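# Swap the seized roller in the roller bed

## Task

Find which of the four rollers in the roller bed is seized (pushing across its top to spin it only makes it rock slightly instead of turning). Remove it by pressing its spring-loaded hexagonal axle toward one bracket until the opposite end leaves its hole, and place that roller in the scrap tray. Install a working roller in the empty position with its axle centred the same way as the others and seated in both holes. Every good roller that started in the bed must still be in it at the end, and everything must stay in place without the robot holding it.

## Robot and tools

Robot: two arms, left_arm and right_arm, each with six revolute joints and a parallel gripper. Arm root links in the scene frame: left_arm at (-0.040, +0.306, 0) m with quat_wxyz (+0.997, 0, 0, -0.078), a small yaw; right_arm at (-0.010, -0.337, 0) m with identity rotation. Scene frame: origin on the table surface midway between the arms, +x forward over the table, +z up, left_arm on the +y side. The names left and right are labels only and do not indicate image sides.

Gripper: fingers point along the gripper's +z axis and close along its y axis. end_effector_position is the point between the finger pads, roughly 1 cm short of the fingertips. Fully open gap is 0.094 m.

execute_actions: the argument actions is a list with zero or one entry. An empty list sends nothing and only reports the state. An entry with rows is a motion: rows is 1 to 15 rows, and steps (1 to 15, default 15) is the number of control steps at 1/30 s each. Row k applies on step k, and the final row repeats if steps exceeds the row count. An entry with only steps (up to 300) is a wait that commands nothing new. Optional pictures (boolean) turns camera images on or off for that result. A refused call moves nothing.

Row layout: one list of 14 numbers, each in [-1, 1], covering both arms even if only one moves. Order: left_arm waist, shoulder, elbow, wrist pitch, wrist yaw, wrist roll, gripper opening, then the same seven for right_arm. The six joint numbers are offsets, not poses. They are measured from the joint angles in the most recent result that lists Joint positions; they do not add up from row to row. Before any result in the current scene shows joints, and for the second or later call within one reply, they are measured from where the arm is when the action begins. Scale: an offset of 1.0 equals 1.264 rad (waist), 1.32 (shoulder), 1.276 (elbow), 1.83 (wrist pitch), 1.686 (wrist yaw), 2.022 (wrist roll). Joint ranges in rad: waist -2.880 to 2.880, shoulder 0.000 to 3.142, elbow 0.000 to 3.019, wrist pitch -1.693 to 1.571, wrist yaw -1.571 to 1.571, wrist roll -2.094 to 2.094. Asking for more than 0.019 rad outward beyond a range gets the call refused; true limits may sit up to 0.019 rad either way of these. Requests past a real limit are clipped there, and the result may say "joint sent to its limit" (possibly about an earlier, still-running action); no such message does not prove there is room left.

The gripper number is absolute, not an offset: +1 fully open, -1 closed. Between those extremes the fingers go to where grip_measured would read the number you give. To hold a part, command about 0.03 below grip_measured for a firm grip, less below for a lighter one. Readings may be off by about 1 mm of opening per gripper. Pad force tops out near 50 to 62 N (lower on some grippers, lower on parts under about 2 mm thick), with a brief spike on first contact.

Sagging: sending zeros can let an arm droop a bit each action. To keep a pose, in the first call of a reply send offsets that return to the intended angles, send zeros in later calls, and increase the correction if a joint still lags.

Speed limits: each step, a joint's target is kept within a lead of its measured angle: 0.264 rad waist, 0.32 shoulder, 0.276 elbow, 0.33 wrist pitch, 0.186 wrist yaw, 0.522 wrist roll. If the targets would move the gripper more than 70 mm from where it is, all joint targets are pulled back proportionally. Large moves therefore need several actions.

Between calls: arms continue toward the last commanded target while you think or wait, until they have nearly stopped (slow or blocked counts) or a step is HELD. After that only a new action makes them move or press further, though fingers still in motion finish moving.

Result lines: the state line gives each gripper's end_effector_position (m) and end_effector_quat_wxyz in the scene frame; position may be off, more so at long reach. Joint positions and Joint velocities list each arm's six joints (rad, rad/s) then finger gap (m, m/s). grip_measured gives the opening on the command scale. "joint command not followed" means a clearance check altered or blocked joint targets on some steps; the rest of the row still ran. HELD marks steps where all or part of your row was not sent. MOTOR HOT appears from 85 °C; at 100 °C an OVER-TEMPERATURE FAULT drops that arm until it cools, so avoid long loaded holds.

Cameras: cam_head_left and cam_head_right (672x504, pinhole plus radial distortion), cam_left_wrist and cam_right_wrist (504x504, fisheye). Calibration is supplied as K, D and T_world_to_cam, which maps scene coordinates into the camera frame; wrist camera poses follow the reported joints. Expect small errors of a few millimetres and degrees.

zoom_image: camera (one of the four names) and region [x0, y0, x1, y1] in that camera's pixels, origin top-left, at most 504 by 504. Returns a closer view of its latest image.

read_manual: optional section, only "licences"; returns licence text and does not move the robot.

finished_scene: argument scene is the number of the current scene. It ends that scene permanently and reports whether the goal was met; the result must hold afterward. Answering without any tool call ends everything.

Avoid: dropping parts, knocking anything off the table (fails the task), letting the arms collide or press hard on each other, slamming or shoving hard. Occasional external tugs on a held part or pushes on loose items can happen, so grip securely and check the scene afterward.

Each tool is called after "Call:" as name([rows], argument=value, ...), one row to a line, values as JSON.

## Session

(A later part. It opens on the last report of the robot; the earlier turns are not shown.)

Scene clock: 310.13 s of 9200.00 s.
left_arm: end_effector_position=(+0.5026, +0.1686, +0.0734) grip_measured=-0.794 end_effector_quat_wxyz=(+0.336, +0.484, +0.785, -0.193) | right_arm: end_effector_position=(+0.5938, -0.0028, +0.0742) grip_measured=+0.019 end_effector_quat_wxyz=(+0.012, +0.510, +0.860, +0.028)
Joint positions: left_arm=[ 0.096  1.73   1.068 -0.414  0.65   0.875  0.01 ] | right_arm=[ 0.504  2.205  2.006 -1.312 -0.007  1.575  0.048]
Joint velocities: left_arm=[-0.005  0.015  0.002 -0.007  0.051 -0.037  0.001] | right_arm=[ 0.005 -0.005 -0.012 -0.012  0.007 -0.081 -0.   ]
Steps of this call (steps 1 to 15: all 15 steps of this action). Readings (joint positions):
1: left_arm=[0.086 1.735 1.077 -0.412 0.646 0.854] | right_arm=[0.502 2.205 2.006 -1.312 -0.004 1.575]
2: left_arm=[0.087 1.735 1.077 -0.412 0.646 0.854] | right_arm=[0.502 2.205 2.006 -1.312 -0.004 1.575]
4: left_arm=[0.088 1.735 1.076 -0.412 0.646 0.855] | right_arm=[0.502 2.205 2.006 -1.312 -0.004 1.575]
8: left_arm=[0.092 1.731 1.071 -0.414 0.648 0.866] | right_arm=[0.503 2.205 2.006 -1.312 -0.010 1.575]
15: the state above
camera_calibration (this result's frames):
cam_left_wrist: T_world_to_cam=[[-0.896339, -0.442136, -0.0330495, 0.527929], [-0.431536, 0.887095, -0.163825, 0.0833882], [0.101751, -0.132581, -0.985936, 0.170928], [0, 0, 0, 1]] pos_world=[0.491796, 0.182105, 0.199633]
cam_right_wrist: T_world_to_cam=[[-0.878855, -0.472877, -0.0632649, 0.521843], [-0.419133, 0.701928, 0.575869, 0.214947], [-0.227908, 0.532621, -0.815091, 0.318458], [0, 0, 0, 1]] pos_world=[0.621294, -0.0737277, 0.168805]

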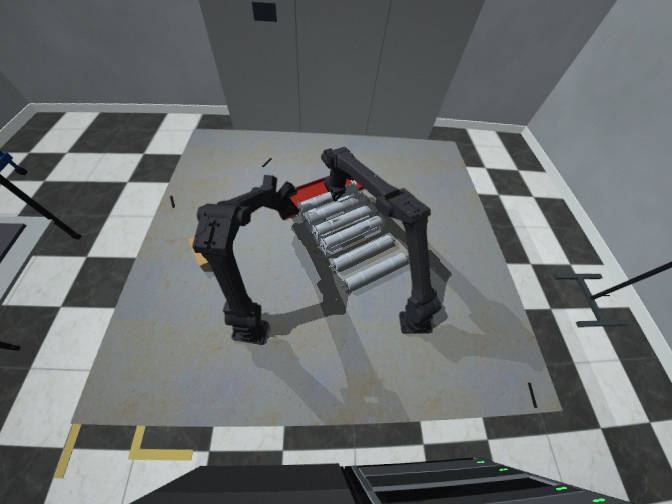

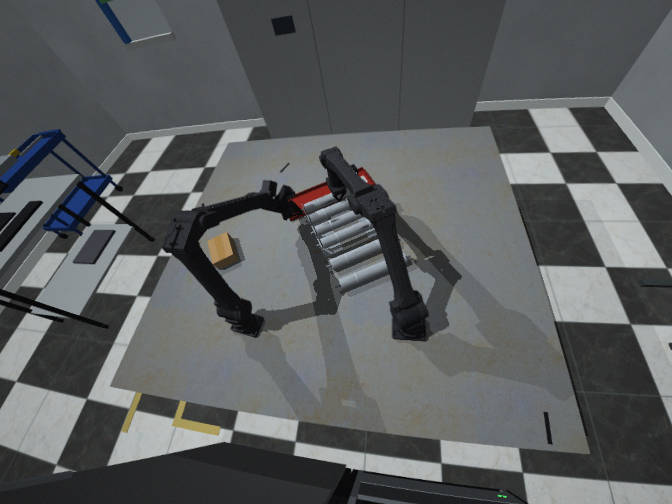

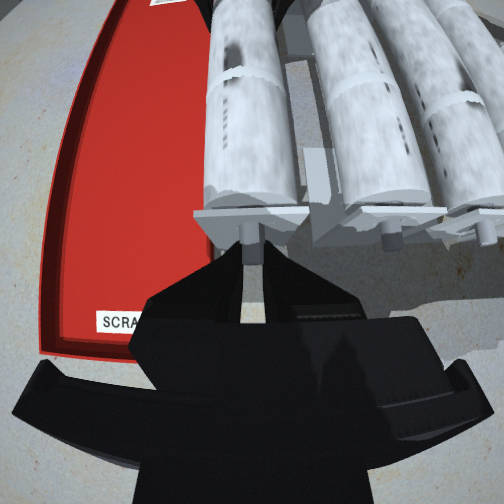

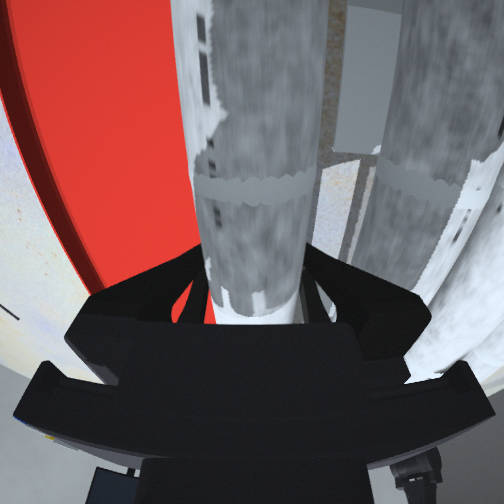

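Call:
execute_actions([
  {"rows":[[0.036,-0.014,-0.02,-0.017,-0.003,0.016,-0.83,0,0,0.01,0,0,0,-0.01],[0.042,-0.015,-0.024,-0.019,-0.004,0.016,-0.83,0,0,0.01,0,0,0,-0.01],[0.048,-0.016,-0.028,-0.021,-0.005,0.016,-0.83,0,0,0.01,0,0,0,-0.01],[0.054,-0.017,-0.031,-0.023,-0.006,0.016,-0.83,0,0,0.01,0,0,0,-0.01],[0.06,-0.018,-0.034,-0.025,-0.007,0.016,-0.83,0,0,0.01,0,0,0,-0.01],[0.066,-0.019,-0.037,-0.027,-0.008,0.016,-0.83,0,0,0.01,0,0,0,-0.01],[0.072,-0.02,-0.04,-0.029,-0.009,0.016,-0.83,0,0,0.01,0,0,0,-0.01],[0.078,-0.021,-0.043,-0.031,-0.01,0.016,-0.83,0,0,0.01,0,0,0,-0.01],[0.084,-0.022,-0.046,-0.033,-0.01,0.016,-0.83,0,0,0.01,0,0,0,-0.01],[0.09,-0.023,-0.05,-0.035,-0.01,0.016,-0.83,0,0,0.01,0,0,0,-0.01]],"steps":15},
])

Scene clock: 321.70 s of 9200.00 s.
left_arm: end_effector_position=(+0.4926, +0.1860, +0.0737) grip_measured=-0.794 end_effector_quat_wxyz=(+0.332, +0.473, +0.792, -0.195) | right_arm: end_effector_position=(+0.5931, -0.0026, +0.0689) grip_measured=+0.019 end_effector_quat_wxyz=(+0.009, +0.510, +0.860, +0.025)
Joint positions: left_arm=[ 0.129  1.707  1.041 -0.435  0.661  0.885  0.01 ] | right_arm=[ 0.504  2.213  2.006 -1.312 -0.01   1.575  0.048]
Joint velocities: left_arm=[ 0.005 -0.005  0.012 -0.007  0.007 -0.037  0.   ] | right_arm=[ 0.015 -0.015 -0.012  0.007 -0.022  0.022 -0.001]
Steps of this call (steps 1 to 15: the robot went on to your last target; steps 16 to 90: nothing new was sent; then 8.07 s passed at rest; steps 91 to 105: all 15 steps of this action). Readings (joint positions):
91: left_arm=[0.096 1.730 1.068 -0.414 0.650 0.876] | right_arm=[0.504 2.205 2.006 -1.312 -0.008 1.575]
92: left_arm=[0.096 1.730 1.067 -0.414 0.650 0.876] | right_arm=[0.504 2.205 2.006 -1.312 -0.008 1.575]
94: left_arm=[0.099 1.727 1.064 -0.415 0.650 0.877] | right_arm=[0.504 2.205 2.006 -1.312 -0.008 1.575]
98: left_arm=[0.118 1.714 1.049 -0.429 0.652 0.882] | right_arm=[0.504 2.205 2.006 -1.312 -0.008 1.575]
105: the state above
camera_calibration (this result's frames):
cam_left_wrist: T_world_to_cam=[[-0.8869, -0.461748, -0.0140349, 0.524263], [-0.453826, 0.876555, -0.160289, 0.0763787], [0.0863157, -0.135791, -0.98697, 0.182837], [0, 0, 0, 1]] pos_world=[0.48385, 0.199955, 0.200056]
cam_right_wrist: T_world_to_cam=[[-0.879639, -0.472425, -0.0552292, 0.52094], [-0.413803, 0.702847, 0.578596, 0.214236], [-0.234526, 0.53181, -0.813742, 0.317657], [0, 0, 0, 1]] pos_world=[0.62139, -0.073403, 0.163306]

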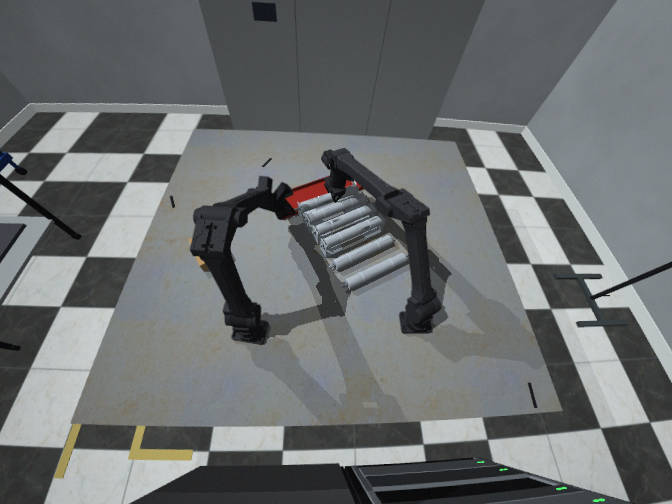

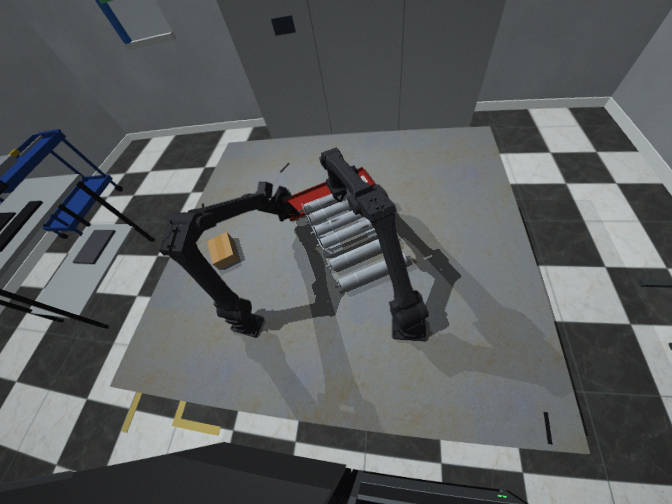

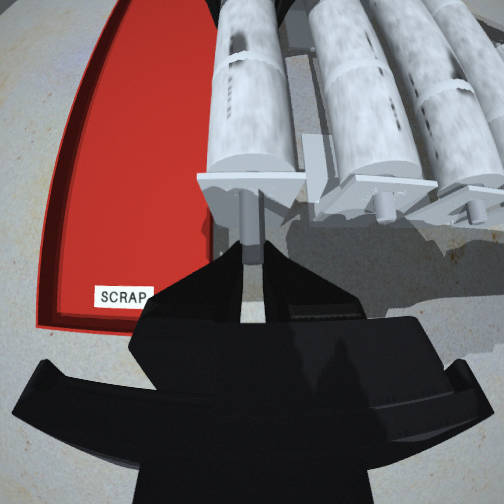

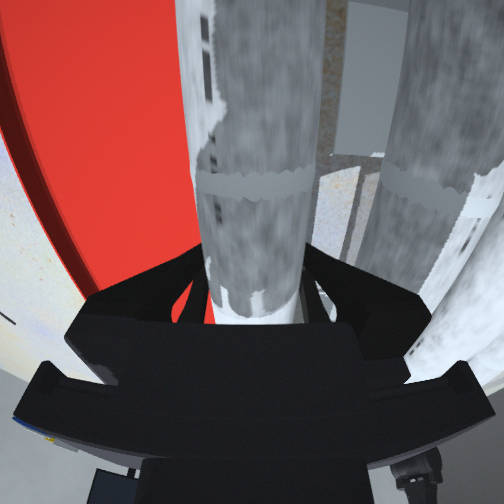

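Call:
execute_actions([
  {"rows":[[0.05,0,-0.025,-0.02,-0.015,0,-0.83,0.004,-0.012,0.02,0,0.005,0,-0.01],[0.05,0,-0.025,-0.02,-0.015,0,-0.83,0.006,-0.016,0.02,0,0.01,0,-0.01],[0.05,0,-0.025,-0.02,-0.015,0,-0.83,0.008,-0.02,0.02,0,0.015,0,-0.01],[0.05,0,-0.025,-0.02,-0.015,0,-0.83,0.01,-0.024,0.02,0,0.02,0,-0.01],[0.05,0,-0.025,-0.02,-0.015,0,-0.83,0.012,-0.028,0.02,0,0.025,0,-0.01],[0.05,0,-0.025,-0.02,-0.015,0,-0.83,0.014,-0.032,0.02,0,0.03,0,-0.01],[0.05,0,-0.025,-0.02,-0.015,0,-0.83,0.016,-0.036,0.02,0,0.035,0,-0.01],[0.05,0,-0.025,-0.02,-0.015,0,-0.83,0.018,-0.04,0.02,0,0.04,0,-0.01]],"steps":15},
], pictures=false)

Scene clock: 338.60 s of 9200.00 s.
left_arm: end_effector_position=(+0.4926, +0.1856, +0.0737) grip_measured=-0.794 end_effector_quat_wxyz=(+0.332, +0.473, +0.792, -0.195) | right_arm: end_effector_position=(+0.5936, -0.0031, +0.0696) grip_measured=+0.019 end_effector_quat_wxyz=(+0.033, +0.508, +0.860, +0.011)
Joint positions: left_arm=[ 0.129  1.707  1.041 -0.434  0.661  0.885  0.01 ] | right_arm=[ 0.517  2.212  2.006 -1.312  0.046  1.583  0.048]
Joint velocities: left_arm=[-0.015 -0.015  0.002 -0.007  0.007 -0.022 -0.   ] | right_arm=[-0.005 -0.015 -0.012 -0.002 -0.022  0.022 -0.   ]
Steps of this call (steps 1 to 15: the robot went on to your last target; steps 16 to 90: nothing new was sent; then 13.40 s passed at rest; steps 91 to 105: all 15 steps of this action). Readings (joint positions):
91: left_arm=[0.129 1.707 1.041 -0.434 0.661 0.885] | right_arm=[0.504 2.213 2.006 -1.312 -0.010 1.575]
92: left_arm=[0.129 1.707 1.041 -0.434 0.661 0.885] | right_arm=[0.504 2.213 2.006 -1.312 -0.007 1.575]
94: left_arm=[0.129 1.707 1.041 -0.434 0.661 0.885] | right_arm=[0.505 2.213 2.006 -1.312 0.000 1.576]
98: left_arm=[0.129 1.707 1.041 -0.434 0.661 0.885] | right_arm=[0.514 2.213 2.006 -1.312 0.036 1.581]
105: the state above

Call:
execute_actions([
  {"rows":[[0.05,0,-0.025,-0.02,-0.015,0,-0.83,0.004,-0.042,0.03,0,0.007,0,-0.01],[0.05,0,-0.025,-0.02,-0.015,0,-0.83,0.004,-0.046,0.03,0,0.007,0,-0.01],[0.05,0,-0.025,-0.02,-0.015,0,-0.83,0.004,-0.05,0.03,0,0.007,0,-0.01],[0.05,0,-0.025,-0.02,-0.015,0,-0.83,0.004,-0.054,0.03,0,0.007,0,-0.01],[0.05,0,-0.025,-0.02,-0.015,0,-0.83,0.004,-0.058,0.03,0,0.007,0,-0.01],[0.05,0,-0.025,-0.02,-0.015,0,-0.83,0.004,-0.062,0.03,0,0.007,0,-0.01],[0.05,0,-0.025,-0.02,-0.015,0,-0.83,0.004,-0.066,0.03,0,0.007,0,-0.01]],"steps":15},
], pictures=false)

Scene clock: 345.10 s of 9200.00 s.
left_arm: end_effector_position=(+0.4927, +0.1857, +0.0735) grip_measured=-0.794 end_effector_quat_wxyz=(+0.332, +0.473, +0.792, -0.194) | right_arm: end_effector_position=(+0.5940, -0.0028, +0.0760) grip_measured=+0.019 end_effector_quat_wxyz=(+0.038, +0.508, +0.860, +0.014)
Joint positions: left_arm=[ 0.128  1.707  1.041 -0.434  0.659  0.885  0.01 ] | right_arm=[ 0.518  2.203  2.006 -1.312  0.052  1.583  0.048]
Joint velocities: left_arm=[-0.005 -0.005  0.002 -0.007  0.037  0.037  0.   ] | right_arm=[-0.005 -0.005 -0.012 -0.012 -0.066 -0.007 -0.001]
Steps of this call (steps 1 to 15: the robot went on to your last target; steps 16 to 90: nothing new was sent; then 3.00 s passed at rest; steps 91 to 105: all 15 steps of this action). Readings (joint positions):
91: left_arm=[0.129 1.707 1.041 -0.434 0.661 0.885] | right_arm=[0.517 2.212 2.006 -1.312 0.046 1.583]
92: left_arm=[0.129 1.707 1.041 -0.434 0.661 0.885] | right_arm=[0.517 2.212 2.006 -1.312 0.046 1.583]
94: left_arm=[0.129 1.707 1.041 -0.434 0.661 0.885] | right_arm=[0.517 2.210 2.006 -1.312 0.046 1.583]
98: left_arm=[0.129 1.707 1.041 -0.434 0.660 0.885] | right_arm=[0.517 2.204 2.006 -1.312 0.048 1.583]
105: the state above

Call:
execute_actions([
  {"rows":[[0.042,0.015,-0.025,-0.02,-0.015,0,-0.83,0,-0.062,0.04,0,0.007,0,-0.01],[0.042,0.02,-0.025,-0.02,-0.015,0,-0.83,0,-0.066,0.04,0,0.007,0,-0.01],[0.042,0.025,-0.025,-0.02,-0.015,0,-0.83,0,-0.07,0.04,0,0.007,0,-0.01],[0.042,0.025,-0.025,-0.02,-0.015,0,-0.83,0,-0.074,0.04,0,0.007,0,-0.01],[0.042,0.025,-0.025,-0.02,-0.015,0,-0.83,0,-0.078,0.04,0,0.007,0,-0.01],[0.042,0.025,-0.025,-0.02,-0.015,0,-0.83,0,-0.08,0.04,0,0.007,0,-0.01]],"steps":15},
])

Scene clock: 352.90 s of 9200.00 s.
left_arm: end_effector_position=(+0.4926, +0.1855, +0.0727) grip_measured=-0.794 end_effector_quat_wxyz=(+0.331, +0.473, +0.793, -0.195) | right_arm: end_effector_position=(+0.5942, -0.0030, +0.0763) grip_measured=+0.019 end_effector_quat_wxyz=(+0.038, +0.508, +0.860, +0.014)
Joint positions: left_arm=[ 0.128  1.708  1.041 -0.434  0.659  0.885  0.01 ] | right_arm=[ 0.518  2.202  2.006 -1.312  0.053  1.583  0.048]
Joint velocities: left_arm=[-0.015 -0.024 -0.002 -0.012  0.007 -0.022  0.   ] | right_arm=[-0.015 -0.005  0.002 -0.002  0.081  0.007 -0.001]
Steps of this call (steps 1 to 15: the robot went on to your last target; steps 16 to 90: nothing new was sent; then 4.30 s passed at rest; steps 91 to 105: all 15 steps of this action). Readings (joint positions):
91: left_arm=[0.128 1.708 1.041 -0.434 0.659 0.885] | right_arm=[0.518 2.203 2.006 -1.312 0.052 1.583]
92: left_arm=[0.128 1.708 1.041 -0.434 0.659 0.885] | right_arm=[0.518 2.203 2.006 -1.312 0.053 1.583]
94: left_arm=[0.128 1.708 1.041 -0.434 0.659 0.885] | right_arm=[0.518 2.203 2.006 -1.312 0.053 1.583]
98: left_arm=[0.128 1.708 1.041 -0.434 0.659 0.885] | right_arm=[0.518 2.203 2.006 -1.312 0.053 1.583]
105: the state above
camera_calibration (this result's frames):
cam_left_wrist: T_world_to_cam=[[-0.887056, -0.461433, -0.0145255, 0.524101], [-0.453659, 0.877081, -0.157868, 0.076272], [0.0855856, -0.133448, -0.987353, 0.181777], [0, 0, 0, 1]] pos_world=[0.483951, 0.199198, 0.199132]
cam_right_wrist: T_world_to_cam=[[-0.875809, -0.477988, -0.0669859, 0.520631], [-0.438064, 0.728932, 0.526078, 0.229204], [-0.20263, 0.490087, -0.847794, 0.307643], [0, 0, 0, 1]] pos_world=[0.618717, -0.0689907, 0.175114]

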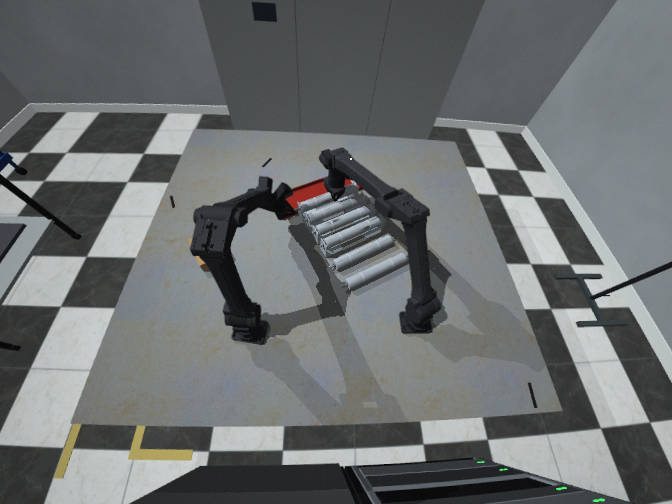

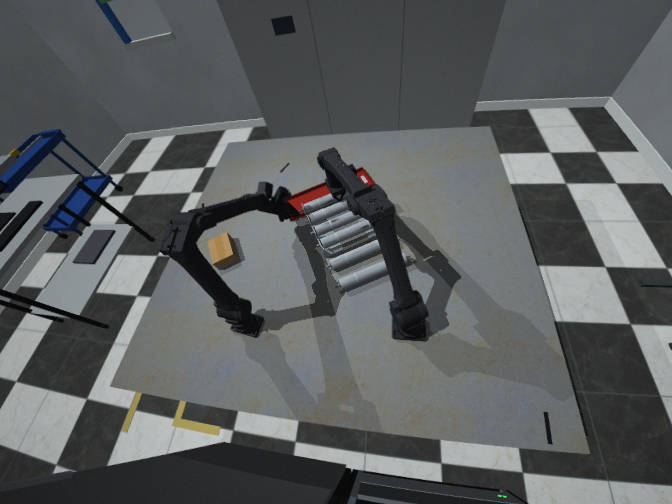

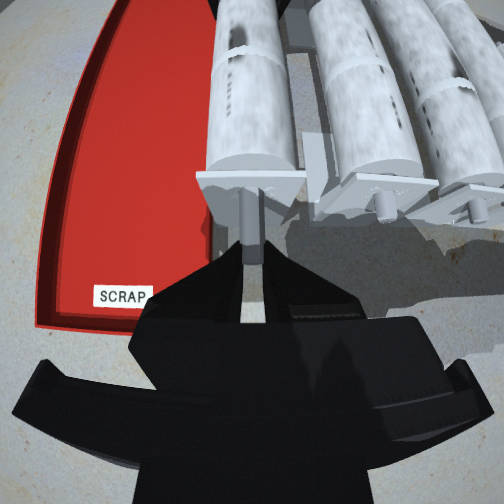

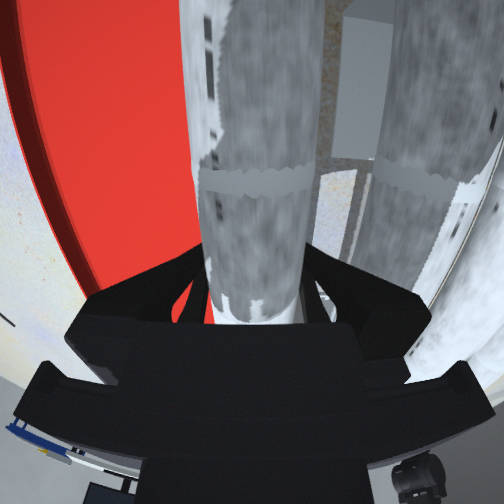

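Call:
zoom_image(camera="cam_head_left", region=[325, 165, 395, 225])

Call:
zoom_image(camera="cam_left_wrist", region=[180, 140, 420, 290])

Region (325, 165, 395, 225) of cam_head_left's 672x504 image, scaled by 7.200, with more detail than that image has; it fills the top 432 rows of this view, and the rest is white.

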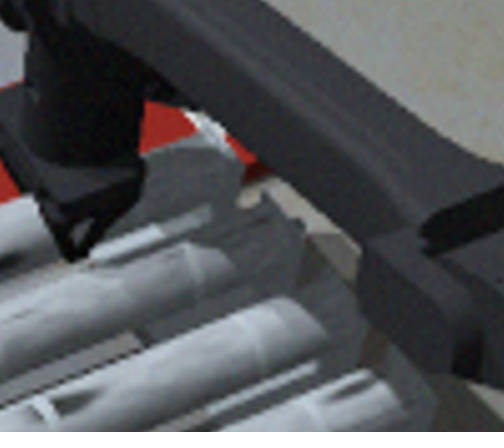

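Region (180, 140, 420, 290) of cam_left_wrist's 504x504 image, scaled by 2.100, with more detail than that image has; it fills the top 315 rows of this view, and the rest is white.

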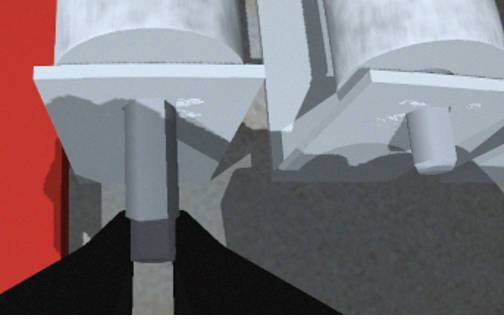

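Call:
execute_actions([
  {"rows":[[0.045,0.03,-0.025,-0.02,-0.015,0.01,-0.83,0,-0.08,0.04,0,0.007,0,-0.01],[0.045,0.035,-0.025,-0.02,-0.015,0.02,-0.83,0,-0.08,0.04,0,0.007,0,-0.01],[0.045,0.04,-0.025,-0.02,-0.015,0.03,-0.83,0,-0.085,0.045,0,0.007,0,-0.01],[0.045,0.04,-0.025,-0.02,-0.015,0.04,-0.83,0,-0.09,0.05,0,0.007,0,-0.01]],"steps":15},
])

Call:
zoom_image(camera="cam_left_wrist", region=[180, 140, 420, 290])

Scene clock: 370.63 s of 9200.00 s.
left_arm: end_effector_position=(+0.4924, +0.1854, +0.0720) grip_measured=-0.794 end_effector_quat_wxyz=(+0.334, +0.489, +0.783, -0.189) | right_arm: end_effector_position=(+0.5942, -0.0028, +0.0770) grip_measured=+0.019 end_effector_quat_wxyz=(+0.039, +0.508, +0.860, +0.014)
Joint positions: left_arm=[ 0.128  1.71   1.041 -0.434  0.659  0.925  0.01 ] | right_arm=[ 0.519  2.201  2.006 -1.312  0.054  1.583  0.048]
Joint velocities: left_arm=[-0.015 -0.005  0.017 -0.002 -0.022 -0.022 -0.   ] | right_arm=[-0.005  0.005 -0.017  0.002 -0.037 -0.095 -0.   ]
Steps of this call (steps 1 to 15: the robot went on to your last target; steps 16 to 90: nothing new was sent; then 14.23 s passed at rest; steps 91 to 105: all 15 steps of this action). Readings (joint positions):
91: left_arm=[0.128 1.709 1.041 -0.434 0.659 0.885] | right_arm=[0.518 2.202 2.006 -1.312 0.053 1.583]
92: left_arm=[0.128 1.709 1.041 -0.434 0.659 0.888] | right_arm=[0.518 2.202 2.006 -1.312 0.053 1.583]
94: left_arm=[0.128 1.710 1.041 -0.434 0.659 0.903] | right_arm=[0.518 2.202 2.006 -1.312 0.053 1.583]
98: left_arm=[0.128 1.710 1.041 -0.434 0.659 0.920] | right_arm=[0.519 2.201 2.006 -1.312 0.054 1.583]
105: the state above
camera_calibration (this result's frames):
cam_left_wrist: T_world_to_cam=[[-0.89923, -0.43553, -0.0412275, 0.527045], [-0.42469, 0.89168, -0.15667, 0.0591309], [0.104996, -0.123373, -0.98679, 0.169604], [0, 0, 0, 1]] pos_world=[0.481239, 0.197743, 0.198356]
cam_right_wrist: T_world_to_cam=[[-0.875556, -0.478286, -0.0681417, 0.520684], [-0.439028, 0.728835, 0.525408, 0.229311], [-0.201631, 0.48994, -0.848118, 0.307654], [0, 0, 0, 1]] pos_world=[0.618595, -0.0688261, 0.175926]

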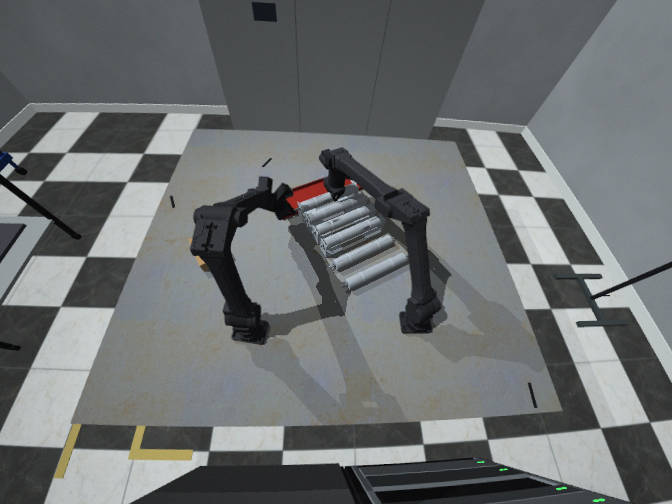

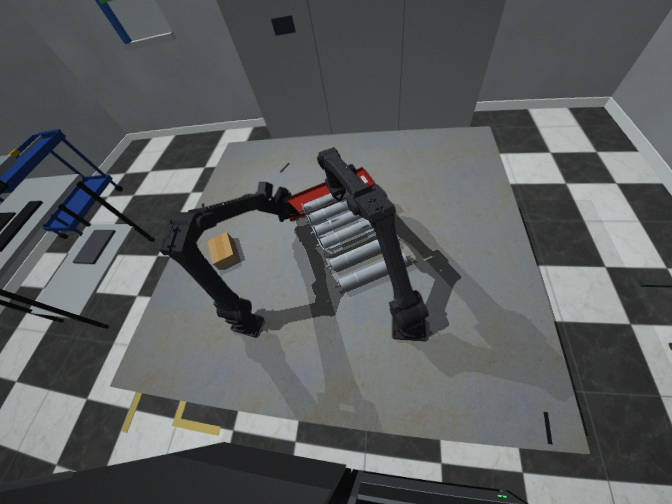

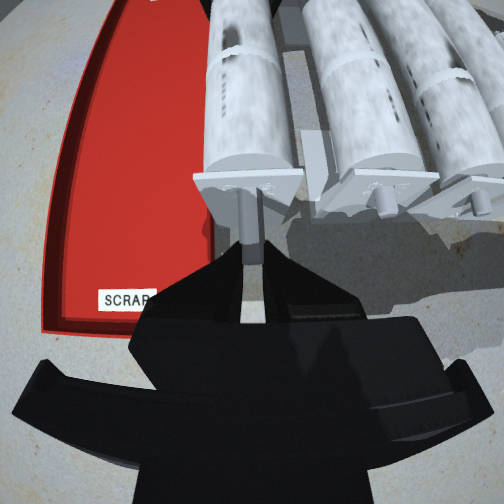

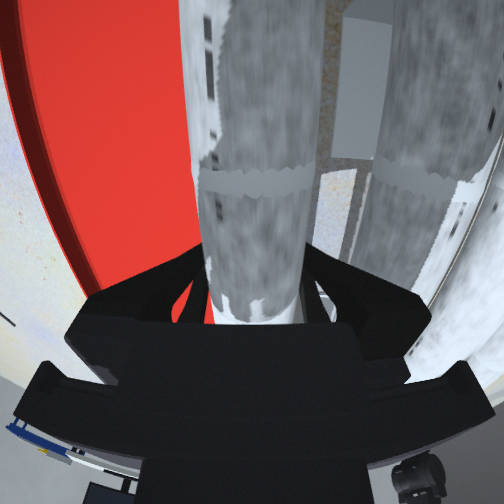

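Region (180, 140, 420, 290) of cam_left_wrist's 504x504 image, scaled by 2.100, with more detail than that image has; it fills the top 315 rows of this view, and the rest is white.

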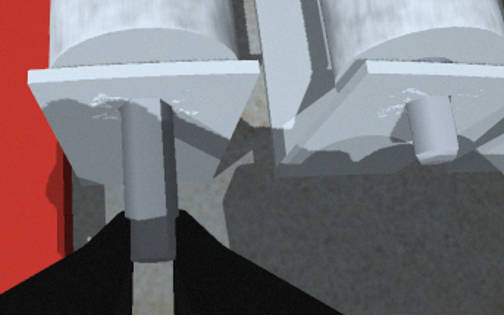

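Call:
execute_actions([
  {"rows":[[0.035,0.02,-0.02,-0.015,-0.01,0,-0.83,0,-0.065,0.04,0,0.007,0,-0.01],[0.028,0.015,-0.015,-0.01,-0.008,0,-0.83,0,-0.065,0.04,0,0.007,0,-0.01],[0.022,0.01,-0.01,-0.008,-0.006,0,-0.83,0,-0.065,0.04,0,0.007,0,-0.01],[0.016,0.01,-0.005,-0.005,-0.004,0,-0.83,0,-0.065,0.04,0,0.007,0,-0.01],[0.01,0.01,0,-0.003,-0.002,0,-0.83,0,-0.065,0.04,0,0.007,0,-0.01],[0.005,0.01,0.005,0,0,0,-0.83,0,-0.065,0.04,0,0.007,0,-0.01],[0,0.01,0.01,0,0,0,-0.83,0,-0.065,0.04,0,0.007,0,-0.01]],"steps":15},
], pictures=false)

Scene clock: 382.03 s of 9200.00 s.
left_arm: end_effector_position=(+0.4937, +0.1832, +0.0735) grip_measured=-0.794 end_effector_quat_wxyz=(+0.338, +0.489, +0.781, -0.190) | right_arm: end_effector_position=(+0.5942, -0.0030, +0.0771) grip_measured=+0.019 end_effector_quat_wxyz=(+0.040, +0.508, +0.860, +0.014)
Joint positions: left_arm=[ 0.125  1.71   1.042 -0.427  0.664  0.921  0.01 ] | right_arm=[ 0.519  2.201  2.006 -1.312  0.056  1.584  0.048]
Joint velocities: left_arm=[-0.015 -0.005 -0.002  0.007  0.007 -0.051 -0.001] | right_arm=[-0.005  0.015 -0.007  0.002  0.037  0.037  0.001]
Steps of this call (steps 1 to 15: the robot went on to your last target; steps 16 to 90: nothing new was sent; then 7.90 s passed at rest; steps 91 to 105: all 15 steps of this action). Readings (joint positions):
91: left_arm=[0.128 1.710 1.041 -0.434 0.661 0.925] | right_arm=[0.519 2.201 2.006 -1.312 0.054 1.583]
92: left_arm=[0.128 1.710 1.042 -0.433 0.662 0.924] | right_arm=[0.519 2.201 2.006 -1.312 0.055 1.584]
94: left_arm=[0.128 1.710 1.042 -0.431 0.664 0.923] | right_arm=[0.519 2.201 2.006 -1.312 0.056 1.584]
98: left_arm=[0.126 1.710 1.042 -0.428 0.664 0.921] | right_arm=[0.519 2.201 2.006 -1.312 0.056 1.584]
105: the state above

Call:
execute_actions([
  {"rows":[[0,0.01,0.01,0,0,0,-0.8,0,-0.065,0.04,0,0.007,0,-0.01],[0,0.01,0.01,0,0,0,-0.79,0,-0.065,0.04,0,0.007,0,-0.01],[0,0.01,0.01,0,0,0,-0.78,0,-0.065,0.04,0,0.007,0,-0.01],[0,0.01,0.01,0,0,0,-0.77,0,-0.065,0.04,0,0.007,0,-0.01],[0,0.01,0.01,0,0,0,-0.75,0,-0.065,0.04,0,0.007,0,-0.01],[0,0.01,0.01,0,0,0,-0.6,0,-0.065,0.04,0,0.007,0,-0.01],[0,0.01,0.01,0,0,0,-0.4,0,-0.065,0.04,0,0.007,0,-0.01]],"steps":15},
])

Scene clock: 395.30 s of 9200.00 s.
left_arm: end_effector_position=(+0.4941, +0.1825, +0.0738) grip_measured=-0.402 end_effector_quat_wxyz=(+0.339, +0.490, +0.781, -0.189) | right_arm: end_effector_position=(+0.5954, -0.0051, +0.0774) grip_measured=+0.019 end_effector_quat_wxyz=(+0.044, +0.509, +0.860, +0.011)
Joint positions: left_arm=[ 0.124  1.71   1.042 -0.424  0.664  0.92   0.028] | right_arm=[ 0.518  2.201  2.006 -1.312  0.065  1.585  0.048]
Joint velocities: left_arm=[-0.005 -0.005 -0.022 -0.002  0.007  0.051  0.   ] | right_arm=[ 0.005 -0.005  0.007 -0.002 -0.022 -0.095 -0.001]
Steps of this call (steps 1 to 15: the robot went on to your last target; steps 16 to 90: nothing new was sent; then 9.77 s passed at rest; steps 91 to 105: all 15 steps of this action). Readings (joint positions):
91: left_arm=[0.125 1.710 1.042 -0.426 0.664 0.920] | right_arm=[0.519 2.201 2.006 -1.312 0.056 1.584]
92: left_arm=[0.125 1.710 1.042 -0.425 0.664 0.920] | right_arm=[0.519 2.201 2.006 -1.312 0.057 1.584]
94: left_arm=[0.124 1.710 1.042 -0.424 0.664 0.920] | right_arm=[0.519 2.201 2.006 -1.312 0.057 1.584]
98: left_arm=[0.124 1.710 1.042 -0.424 0.664 0.920] | right_arm=[0.519 2.201 2.006 -1.312 0.067 1.585]
105: the state above
camera_calibration (this result's frames):
cam_left_wrist: T_world_to_cam=[[-0.899908, -0.433663, -0.0458456, 0.527707], [-0.421299, 0.891728, -0.165313, 0.0616455], [0.112572, -0.129452, -0.985175, 0.168126], [0, 0, 0, 1]] pos_world=[0.481933, 0.19564, 0.200018]
cam_right_wrist: T_world_to_cam=[[-0.876399, -0.476644, -0.068815, 0.521323], [-0.440312, 0.735189, 0.515386, 0.23286], [-0.195063, 0.481984, -0.854191, 0.305835], [0, 0, 0, 1]] pos_world=[0.619075, -0.0701181, 0.177104]

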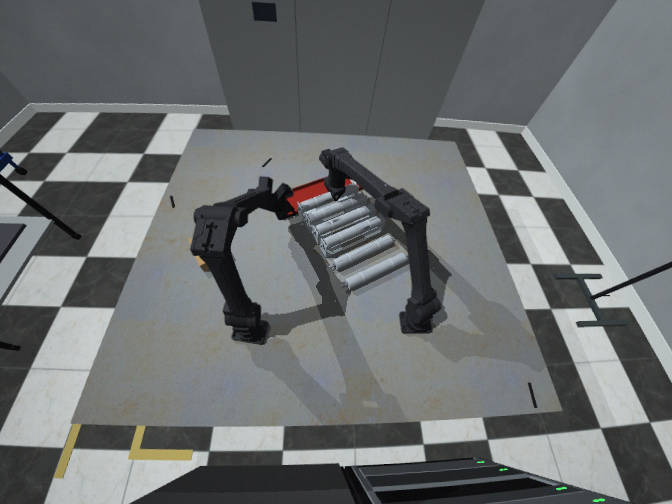

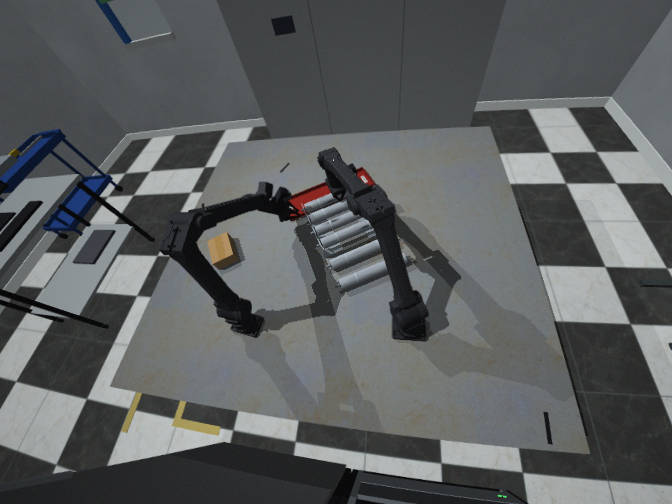

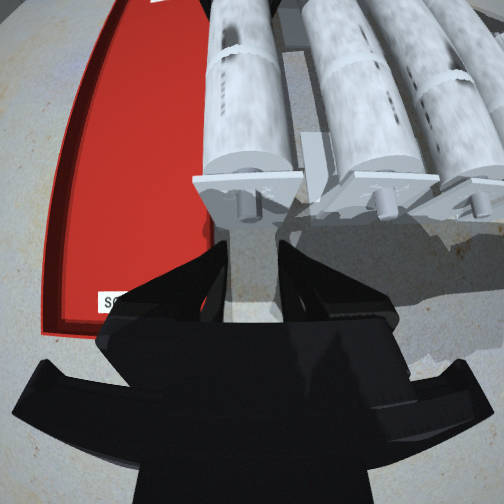

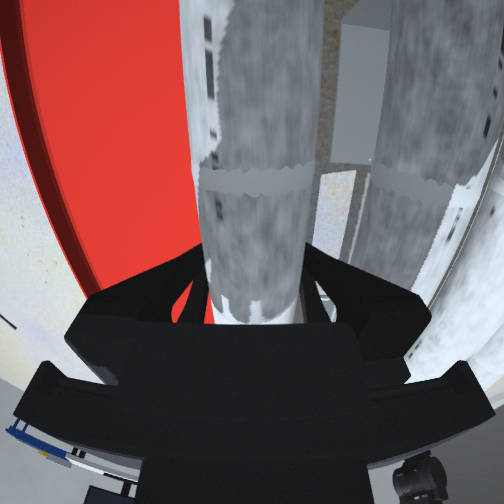

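Call:
execute_actions([
  {"rows":[[-0.008,0.022,0.026,0.006,-0.003,-0.01,-0.4,0,-0.055,0.04,0,0,0,-0.01],[-0.012,0.025,0.03,0.007,-0.005,-0.015,-0.4,0,-0.055,0.04,0,0,0,-0.01],[-0.016,0.028,0.034,0.008,-0.007,-0.02,-0.4,0,-0.055,0.04,0,0,0,-0.01],[-0.02,0.031,0.038,0.009,-0.009,-0.025,-0.4,0,-0.055,0.04,0,0,0,-0.01],[-0.024,0.034,0.042,0.01,-0.011,-0.03,-0.4,0,-0.055,0.04,0,0,0,-0.01],[-0.028,0.036,0.046,0.011,-0.013,-0.035,-0.4,0,-0.055,0.04,0,0,0,-0.01],[-0.032,0.038,0.049,0.012,-0.013,-0.04,-0.4,0,-0.055,0.04,0,0,0,-0.01],[-0.036,0.04,0.051,0.013,-0.013,-0.04,-0.4,0,-0.055,0.04,0,0,0,-0.01]],"steps":15},
])

Scene clock: 407.63 s of 9200.00 s.
left_arm: end_effector_position=(+0.5044, +0.1627, +0.0728) grip_measured=-0.401 end_effector_quat_wxyz=(+0.333, +0.483, +0.786, -0.193) | right_arm: end_effector_position=(+0.5954, -0.0051, +0.0774) grip_measured=+0.019 end_effector_quat_wxyz=(+0.044, +0.509, +0.860, +0.011)
Joint positions: left_arm=[ 0.083  1.735  1.075 -0.412  0.643  0.859  0.028] | right_arm=[ 0.518  2.201  2.006 -1.312  0.065  1.585  0.048]
Joint velocities: left_arm=[ 0.015 -0.005 -0.017  0.007  0.037 -0.095  0.001] | right_arm=[ 0.005 -0.015 -0.002 -0.017 -0.037 -0.081 -0.   ]
Steps of this call (steps 1 to 15: the robot went on to your last target; steps 16 to 90: nothing new was sent; then 8.83 s passed at rest; steps 91 to 105: all 15 steps of this action). Readings (joint positions):
91: left_arm=[0.124 1.710 1.042 -0.424 0.664 0.919] | right_arm=[0.518 2.201 2.006 -1.312 0.065 1.585]
92: left_arm=[0.123 1.710 1.043 -0.424 0.662 0.917] | right_arm=[0.518 2.201 2.006 -1.312 0.065 1.585]
94: left_arm=[0.120 1.713 1.047 -0.423 0.656 0.908] | right_arm=[0.518 2.201 2.006 -1.312 0.065 1.585]
98: left_arm=[0.102 1.727 1.066 -0.416 0.647 0.880] | right_arm=[0.518 2.201 2.006 -1.312 0.065 1.585]
105: the state above
camera_calibration (this result's frames):
cam_left_wrist: T_world_to_cam=[[-0.895219, -0.444743, -0.0280432, 0.526497], [-0.435119, 0.885963, -0.160442, 0.0910131], [0.0962007, -0.131429, -0.986647, 0.172053], [0, 0, 0, 1]] pos_world=[0.49438, 0.176134, 0.199123]
cam_right_wrist: T_world_to_cam=[[-0.876399, -0.476644, -0.068815, 0.521323], [-0.440312, 0.735189, 0.515386, 0.23286], [-0.195063, 0.481984, -0.854191, 0.305835], [0, 0, 0, 1]] pos_world=[0.619075, -0.0701181, 0.177104]

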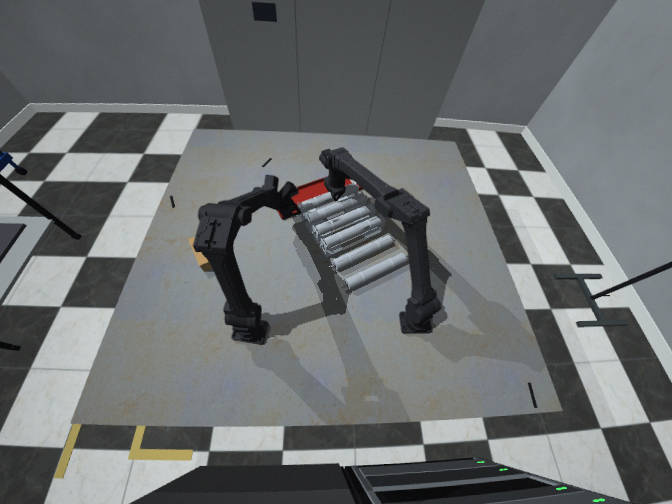

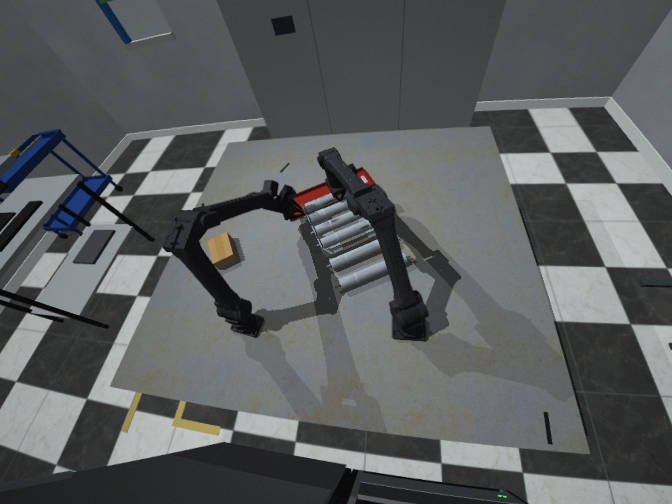

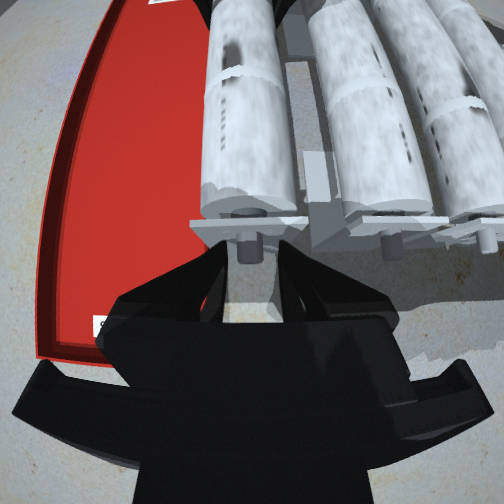

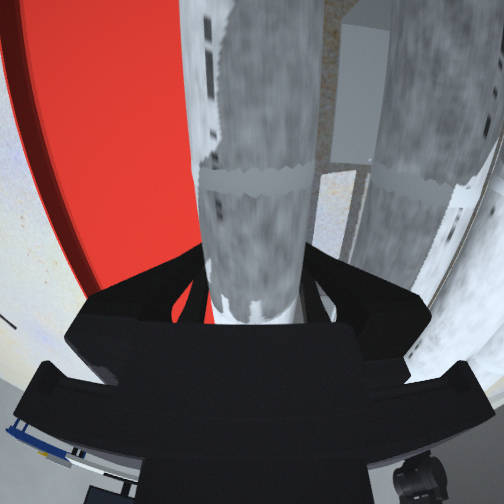

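Call:
execute_actions([
  {"rows":[[0,0.01,0.028,0,0,0,-0.5,0,-0.055,0.04,0,0,0,-0.01],[0,0.01,0.028,0,0,0,-0.58,0,-0.055,0.04,0,0,0,-0.01],[0,0.01,0.028,0,0,0,-0.64,0,-0.055,0.04,0,0,0,-0.01],[0,0.01,0.028,0,0,0,-0.68,0,-0.055,0.04,0,0,0,-0.01],[0,0.01,0.028,0,0,0,-0.71,0,-0.055,0.04,0,0,0,-0.01],[0,0.01,0.028,0,0,0,-0.74,0,-0.055,0.04,0,0,0,-0.01],[0,0.01,0.028,0,0,0,-0.77,0,-0.055,0.04,0,0,0,-0.01],[0,0.01,0.02,0,0,0,-0.8,0,-0.055,0.04,0,0,0,-0.01],[0,0.01,0.01,0,0,0,-0.83,0,-0.055,0.04,0,0,0,-0.01]],"steps":13},
], pictures=false)

Call:
execute_actions([
  {"rows":[[0.012,-0.003,-0.006,-0.004,-0.001,0.004,-0.83,0.004,-0.055,0.04,0,0,0,-0.01],[0.024,-0.006,-0.012,-0.008,-0.002,0.008,-0.83,0.008,-0.055,0.04,0,0,0,-0.01],[0.036,-0.01,-0.018,-0.012,-0.003,0.012,-0.83,0.012,-0.055,0.04,0,0,0,-0.01],[0.046,-0.014,-0.024,-0.016,-0.004,0.016,-0.83,0.012,-0.055,0.04,0,0,0,-0.01],[0.054,-0.017,-0.029,-0.019,-0.004,0.02,-0.83,0.012,-0.055,0.04,0,0,0,-0.01],[0.061,-0.019,-0.033,-0.021,-0.005,0.022,-0.83,0.012,-0.055,0.04,0,0,0,-0.01],[0.068,-0.02,-0.037,-0.023,-0.005,0.024,-0.83,0.012,-0.055,0.04,0,0,0,-0.01],[0.075,-0.021,-0.041,-0.025,-0.006,0.026,-0.83,0.012,-0.055,0.04,0,0,0,-0.01],[0.082,-0.022,-0.045,-0.027,-0.006,0.028,-0.83,0.012,-0.055,0.04,0,0,0,-0.01],[0.089,-0.023,-0.049,-0.03,-0.007,0.03,-0.83,0.012,-0.055,0.04,0,0,0,-0.01],[0.096,-0.024,-0.053,-0.033,-0.007,0.03,-0.83,0.012,-0.055,0.04,0,0,0,-0.01],[0.103,-0.025,-0.057,-0.036,-0.008,0.03,-0.83,0.012,-0.055,0.04,0,0,0,-0.01],[0.11,-0.025,-0.06,-0.038,-0.008,0.03,-0.83,0.012,-0.055,0.04,0,0,0,-0.01]],"steps":15},
], pictures=false)

Call:
execute_actions([
  {"steps":10},
])

Scene clock: 438.53 s of 9200.00 s.
left_arm: end_effector_position=(+0.5053, +0.1629, +0.0734) grip_measured=-0.797 end_effector_quat_wxyz=(+0.334, +0.481, +0.788, -0.193) | right_arm: end_effector_position=(+0.5954, -0.0051, +0.0774) grip_measured=+0.019 end_effector_quat_wxyz=(+0.044, +0.509, +0.860, +0.011)
Joint positions: left_arm=[ 0.083  1.735  1.077 -0.412  0.641  0.854  0.01 ] | right_arm=[ 0.518  2.201  2.006 -1.312  0.065  1.585  0.048]
Joint velocities: left_arm=[-0.005  0.005 -0.007  0.002 -0.081  0.051 -0.001] | right_arm=[-0.005 -0.005  0.002 -0.007 -0.022  0.037  0.   ]
Steps of this call (steps 1 to 15: the robot went on to your last target; steps 16 to 90: nothing new was sent; then 27.47 s passed at rest; steps 91 to 103: all 13 steps of this action). Readings (joint positions):
91: left_arm=[0.083 1.735 1.075 -0.412 0.643 0.854] | right_arm=[0.518 2.201 2.006 -1.312 0.065 1.585]
92: left_arm=[0.083 1.735 1.075 -0.412 0.643 0.854] | right_arm=[0.518 2.201 2.006 -1.312 0.065 1.585]
94: left_arm=[0.083 1.735 1.075 -0.412 0.643 0.854] | right_arm=[0.518 2.201 2.006 -1.312 0.065 1.585]
98: left_arm=[0.083 1.735 1.077 -0.412 0.641 0.854] | right_arm=[0.518 2.201 2.006 -1.312 0.065 1.585]
103: the state above

Scene clock: 439.03 s of 9200.00 s.
left_arm: end_effector_position=(+0.4926, +0.1861, +0.0719) grip_measured=-0.797 end_effector_quat_wxyz=(+0.330, +0.475, +0.793, -0.193) | right_arm: end_effector_position=(+0.5939, -0.0024, +0.0774) grip_measured=+0.019 end_effector_quat_wxyz=(+0.044, +0.508, +0.860, +0.011)
Joint positions: left_arm=[ 0.128  1.709  1.041 -0.434  0.656  0.889  0.01 ] | right_arm=[ 0.523  2.201  2.006 -1.312  0.066  1.587  0.048]
Joint velocities: left_arm=[-0.005 -0.015  0.012  0.002 -0.022  0.066 -0.001] | right_arm=[-0.015 -0.005 -0.007  0.002  0.051 -0.095  0.001]
Steps of this call (steps 1 to 15: all 15 steps of this action). Readings (joint positions):
1: left_arm=[0.084 1.735 1.077 -0.412 0.641 0.854] | right_arm=[0.518 2.201 2.006 -1.312 0.065 1.585]
2: left_arm=[0.086 1.735 1.076 -0.412 0.641 0.854] | right_arm=[0.518 2.201 2.006 -1.312 0.064 1.585]
4: left_arm=[0.092 1.733 1.071 -0.414 0.643 0.856] | right_arm=[0.520 2.201 2.006 -1.312 0.060 1.585]
8: left_arm=[0.112 1.719 1.053 -0.426 0.646 0.872] | right_arm=[0.523 2.201 2.006 -1.312 0.066 1.586]
15: the state above

Scene clock: 439.37 s of 9200.00 s.
left_arm: end_effector_position=(+0.4926, +0.1861, +0.0719) grip_measured=-0.797 end_effector_quat_wxyz=(+0.331, +0.475, +0.793, -0.193) | right_arm: end_effector_position=(+0.5939, -0.0024, +0.0774) grip_measured=+0.019 end_effector_quat_wxyz=(+0.044, +0.508, +0.860, +0.011)
Joint positions: left_arm=[ 0.128  1.709  1.041 -0.434  0.656  0.889  0.01 ] | right_arm=[ 0.523  2.201  2.006 -1.312  0.066  1.587  0.048]
Joint velocities: left_arm=[ 0.005 -0.005  0.002  0.007  0.066 -0.022  0.001] | right_arm=[-0.015  0.005  0.017  0.002 -0.007 -0.081 -0.   ]
Steps of this call (steps 1 to 10: the robot went on to your last target). Readings (joint positions):
1: left_arm=[0.128 1.709 1.041 -0.434 0.656 0.889] | right_arm=[0.523 2.201 2.006 -1.312 0.066 1.587]
2: left_arm=[0.128 1.709 1.041 -0.434 0.656 0.889] | right_arm=[0.523 2.201 2.006 -1.312 0.066 1.587]
4: left_arm=[0.128 1.709 1.041 -0.434 0.656 0.889] | right_arm=[0.523 2.201 2.006 -1.312 0.066 1.587]
8: left_arm=[0.128 1.709 1.041 -0.434 0.656 0.889] | right_arm=[0.523 2.201 2.006 -1.312 0.066 1.587]
10: the state above
camera_calibration (this result's frames):
cam_left_wrist: T_world_to_cam=[[-0.887579, -0.460298, -0.0181512, 0.524742], [-0.452304, 0.878278, -0.155076, 0.0745445], [0.0873232, -0.129433, -0.987736, 0.179495], [0, 0, 0, 1]] pos_world=[0.483792, 0.1993, 0.198379]
cam_right_wrist: T_world_to_cam=[[-0.875296, -0.478644, -0.0689697, 0.52066], [-0.442111, 0.734252, 0.515181, 0.231289], [-0.195948, 0.481428, -0.854302, 0.304773], [0, 0, 0, 1]] pos_world=[0.617707, -0.0673401, 0.177122]

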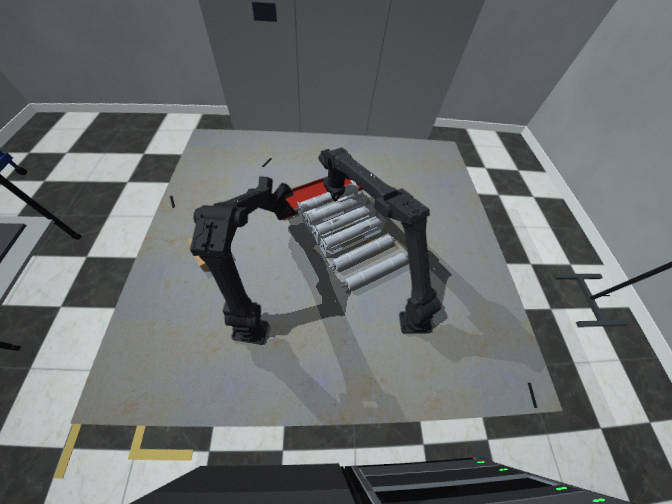

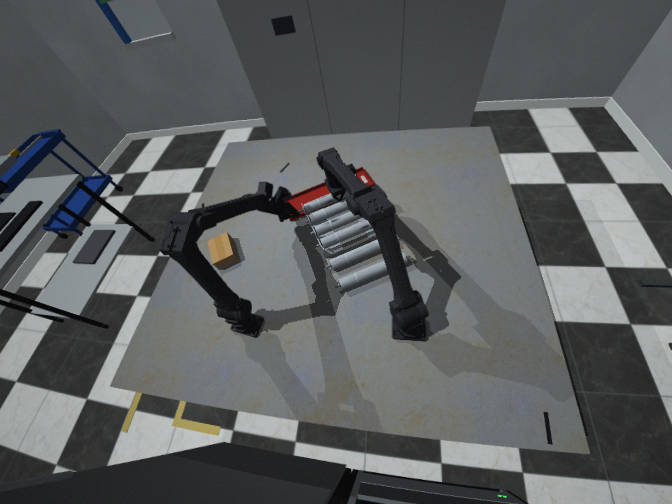

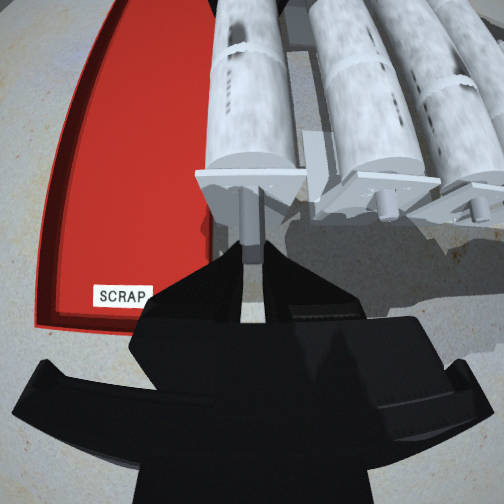

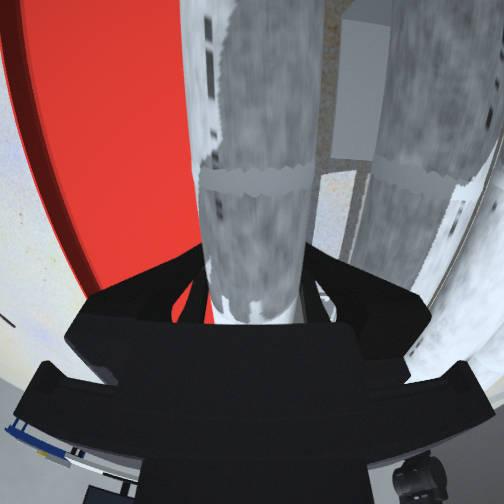

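Call:
execute_actions([
  {"rows":[[0.06,0.01,-0.03,-0.022,-0.015,0.01,-0.83,0,-0.07,0.045,0,0,0,-0.02],[0.06,0.01,-0.03,-0.022,-0.015,0.01,-0.83,0,-0.08,0.05,0,0,0,-0.02],[0.06,0.01,-0.03,-0.022,-0.015,0.01,-0.83,0,-0.09,0.055,0,0,0,-0.02],[0.06,0.01,-0.03,-0.022,-0.015,0.01,-0.83,0,-0.095,0.06,0,0,0,-0.02],[0.06,0.01,-0.03,-0.022,-0.015,0.01,-0.83,0,-0.1,0.06,0,0,0,-0.02],[0.06,0.01,-0.03,-0.022,-0.015,0.01,-0.83,0,-0.105,0.065,0,0,0,-0.02],[0.06,0.01,-0.03,-0.022,-0.015,0.01,-0.83,0,-0.11,0.065,0,0,0,-0.02],[0.06,0.01,-0.03,-0.022,-0.015,0.01,-0.83,0,-0.115,0.07,0,0,0,-0.02],[0.06,0.01,-0.03,-0.022,-0.015,0.01,-0.83,0,-0.12,0.07,0,0,0,-0.02]],"steps":15},
], pictures=false)

Scene clock: 448.43 s of 9200.00 s.
left_arm: end_effector_position=(+0.4926, +0.1861, +0.0719) grip_measured=-0.797 end_effector_quat_wxyz=(+0.331, +0.475, +0.792, -0.193) | right_arm: end_effector_position=(+0.5939, -0.0024, +0.0774) grip_measured=+0.019 end_effector_quat_wxyz=(+0.044, +0.508, +0.860, +0.011)
Joint positions: left_arm=[ 0.128  1.709  1.041 -0.434  0.656  0.89   0.01 ] | right_arm=[ 0.523  2.201  2.006 -1.312  0.066  1.587  0.048]
Joint velocities: left_arm=[-0.015 -0.005  0.017 -0.002  0.037  0.022  0.   ] | right_arm=[ 0.005 -0.015 -0.002 -0.012  0.007  0.051  0.   ]
Steps of this call (steps 1 to 15: the robot went on to your last target; steps 16 to 90: nothing new was sent; then 5.57 s passed at rest; steps 91 to 105: all 15 steps of this action). Readings (joint positions):
91: left_arm=[0.128 1.709 1.041 -0.434 0.656 0.890] | right_arm=[0.523 2.201 2.006 -1.312 0.066 1.587]
92: left_arm=[0.128 1.709 1.041 -0.434 0.656 0.890] | right_arm=[0.523 2.201 2.006 -1.312 0.066 1.587]
94: left_arm=[0.128 1.709 1.041 -0.434 0.656 0.890] | right_arm=[0.523 2.201 2.006 -1.312 0.066 1.587]
98: left_arm=[0.128 1.709 1.041 -0.434 0.656 0.890] | right_arm=[0.523 2.201 2.006 -1.312 0.066 1.587]
105: the state above

Call:
execute_actions([
  {"rows":[[0.045,0.035,-0.025,-0.02,-0.015,0.01,-0.83,-0.003,-0.07,0.01,0,0,0,-0.02],[0.045,0.035,-0.025,-0.02,-0.015,0.01,-0.83,-0.003,-0.075,0.005,0,0,0,-0.02],[0.045,0.035,-0.025,-0.02,-0.015,0.01,-0.83,-0.003,-0.08,0.005,0,0,0,-0.02],[0.045,0.035,-0.025,-0.02,-0.015,0.01,-0.83,-0.003,-0.085,0.005,0,0,0,-0.02]],"steps":15},
], pictures=false)

Scene clock: 456.67 s of 9200.00 s.
left_arm: end_effector_position=(+0.4925, +0.1855, +0.0700) grip_measured=-0.797 end_effector_quat_wxyz=(+0.330, +0.476, +0.792, -0.194) | right_arm: end_effector_position=(+0.5922, -0.0038, +0.0814) grip_measured=+0.019 end_effector_quat_wxyz=(+0.046, +0.512, +0.858, +0.012)
Joint positions: left_arm=[ 0.128  1.714  1.042 -0.434  0.657  0.893  0.01 ] | right_arm=[ 0.523  2.19   1.997 -1.312  0.068  1.596  0.048]
Joint velocities: left_arm=[-0.005 -0.015  0.002  0.007 -0.051 -0.051  0.001] | right_arm=[-0.015 -0.015 -0.007 -0.007 -0.081  0.007 -0.   ]
Steps of this call (steps 1 to 15: the robot went on to your last target; steps 16 to 90: nothing new was sent; then 4.73 s passed at rest; steps 91 to 105: all 15 steps of this action). Readings (joint positions):
91: left_arm=[0.128 1.711 1.041 -0.434 0.656 0.890] | right_arm=[0.523 2.200 2.006 -1.312 0.066 1.587]
92: left_arm=[0.128 1.711 1.041 -0.434 0.657 0.890] | right_arm=[0.523 2.199 2.004 -1.312 0.066 1.587]
94: left_arm=[0.128 1.713 1.041 -0.434 0.657 0.890] | right_arm=[0.523 2.195 2.001 -1.312 0.066 1.591]
98: left_arm=[0.128 1.714 1.042 -0.434 0.657 0.892] | right_arm=[0.523 2.190 1.998 -1.312 0.068 1.593]
105: the state above


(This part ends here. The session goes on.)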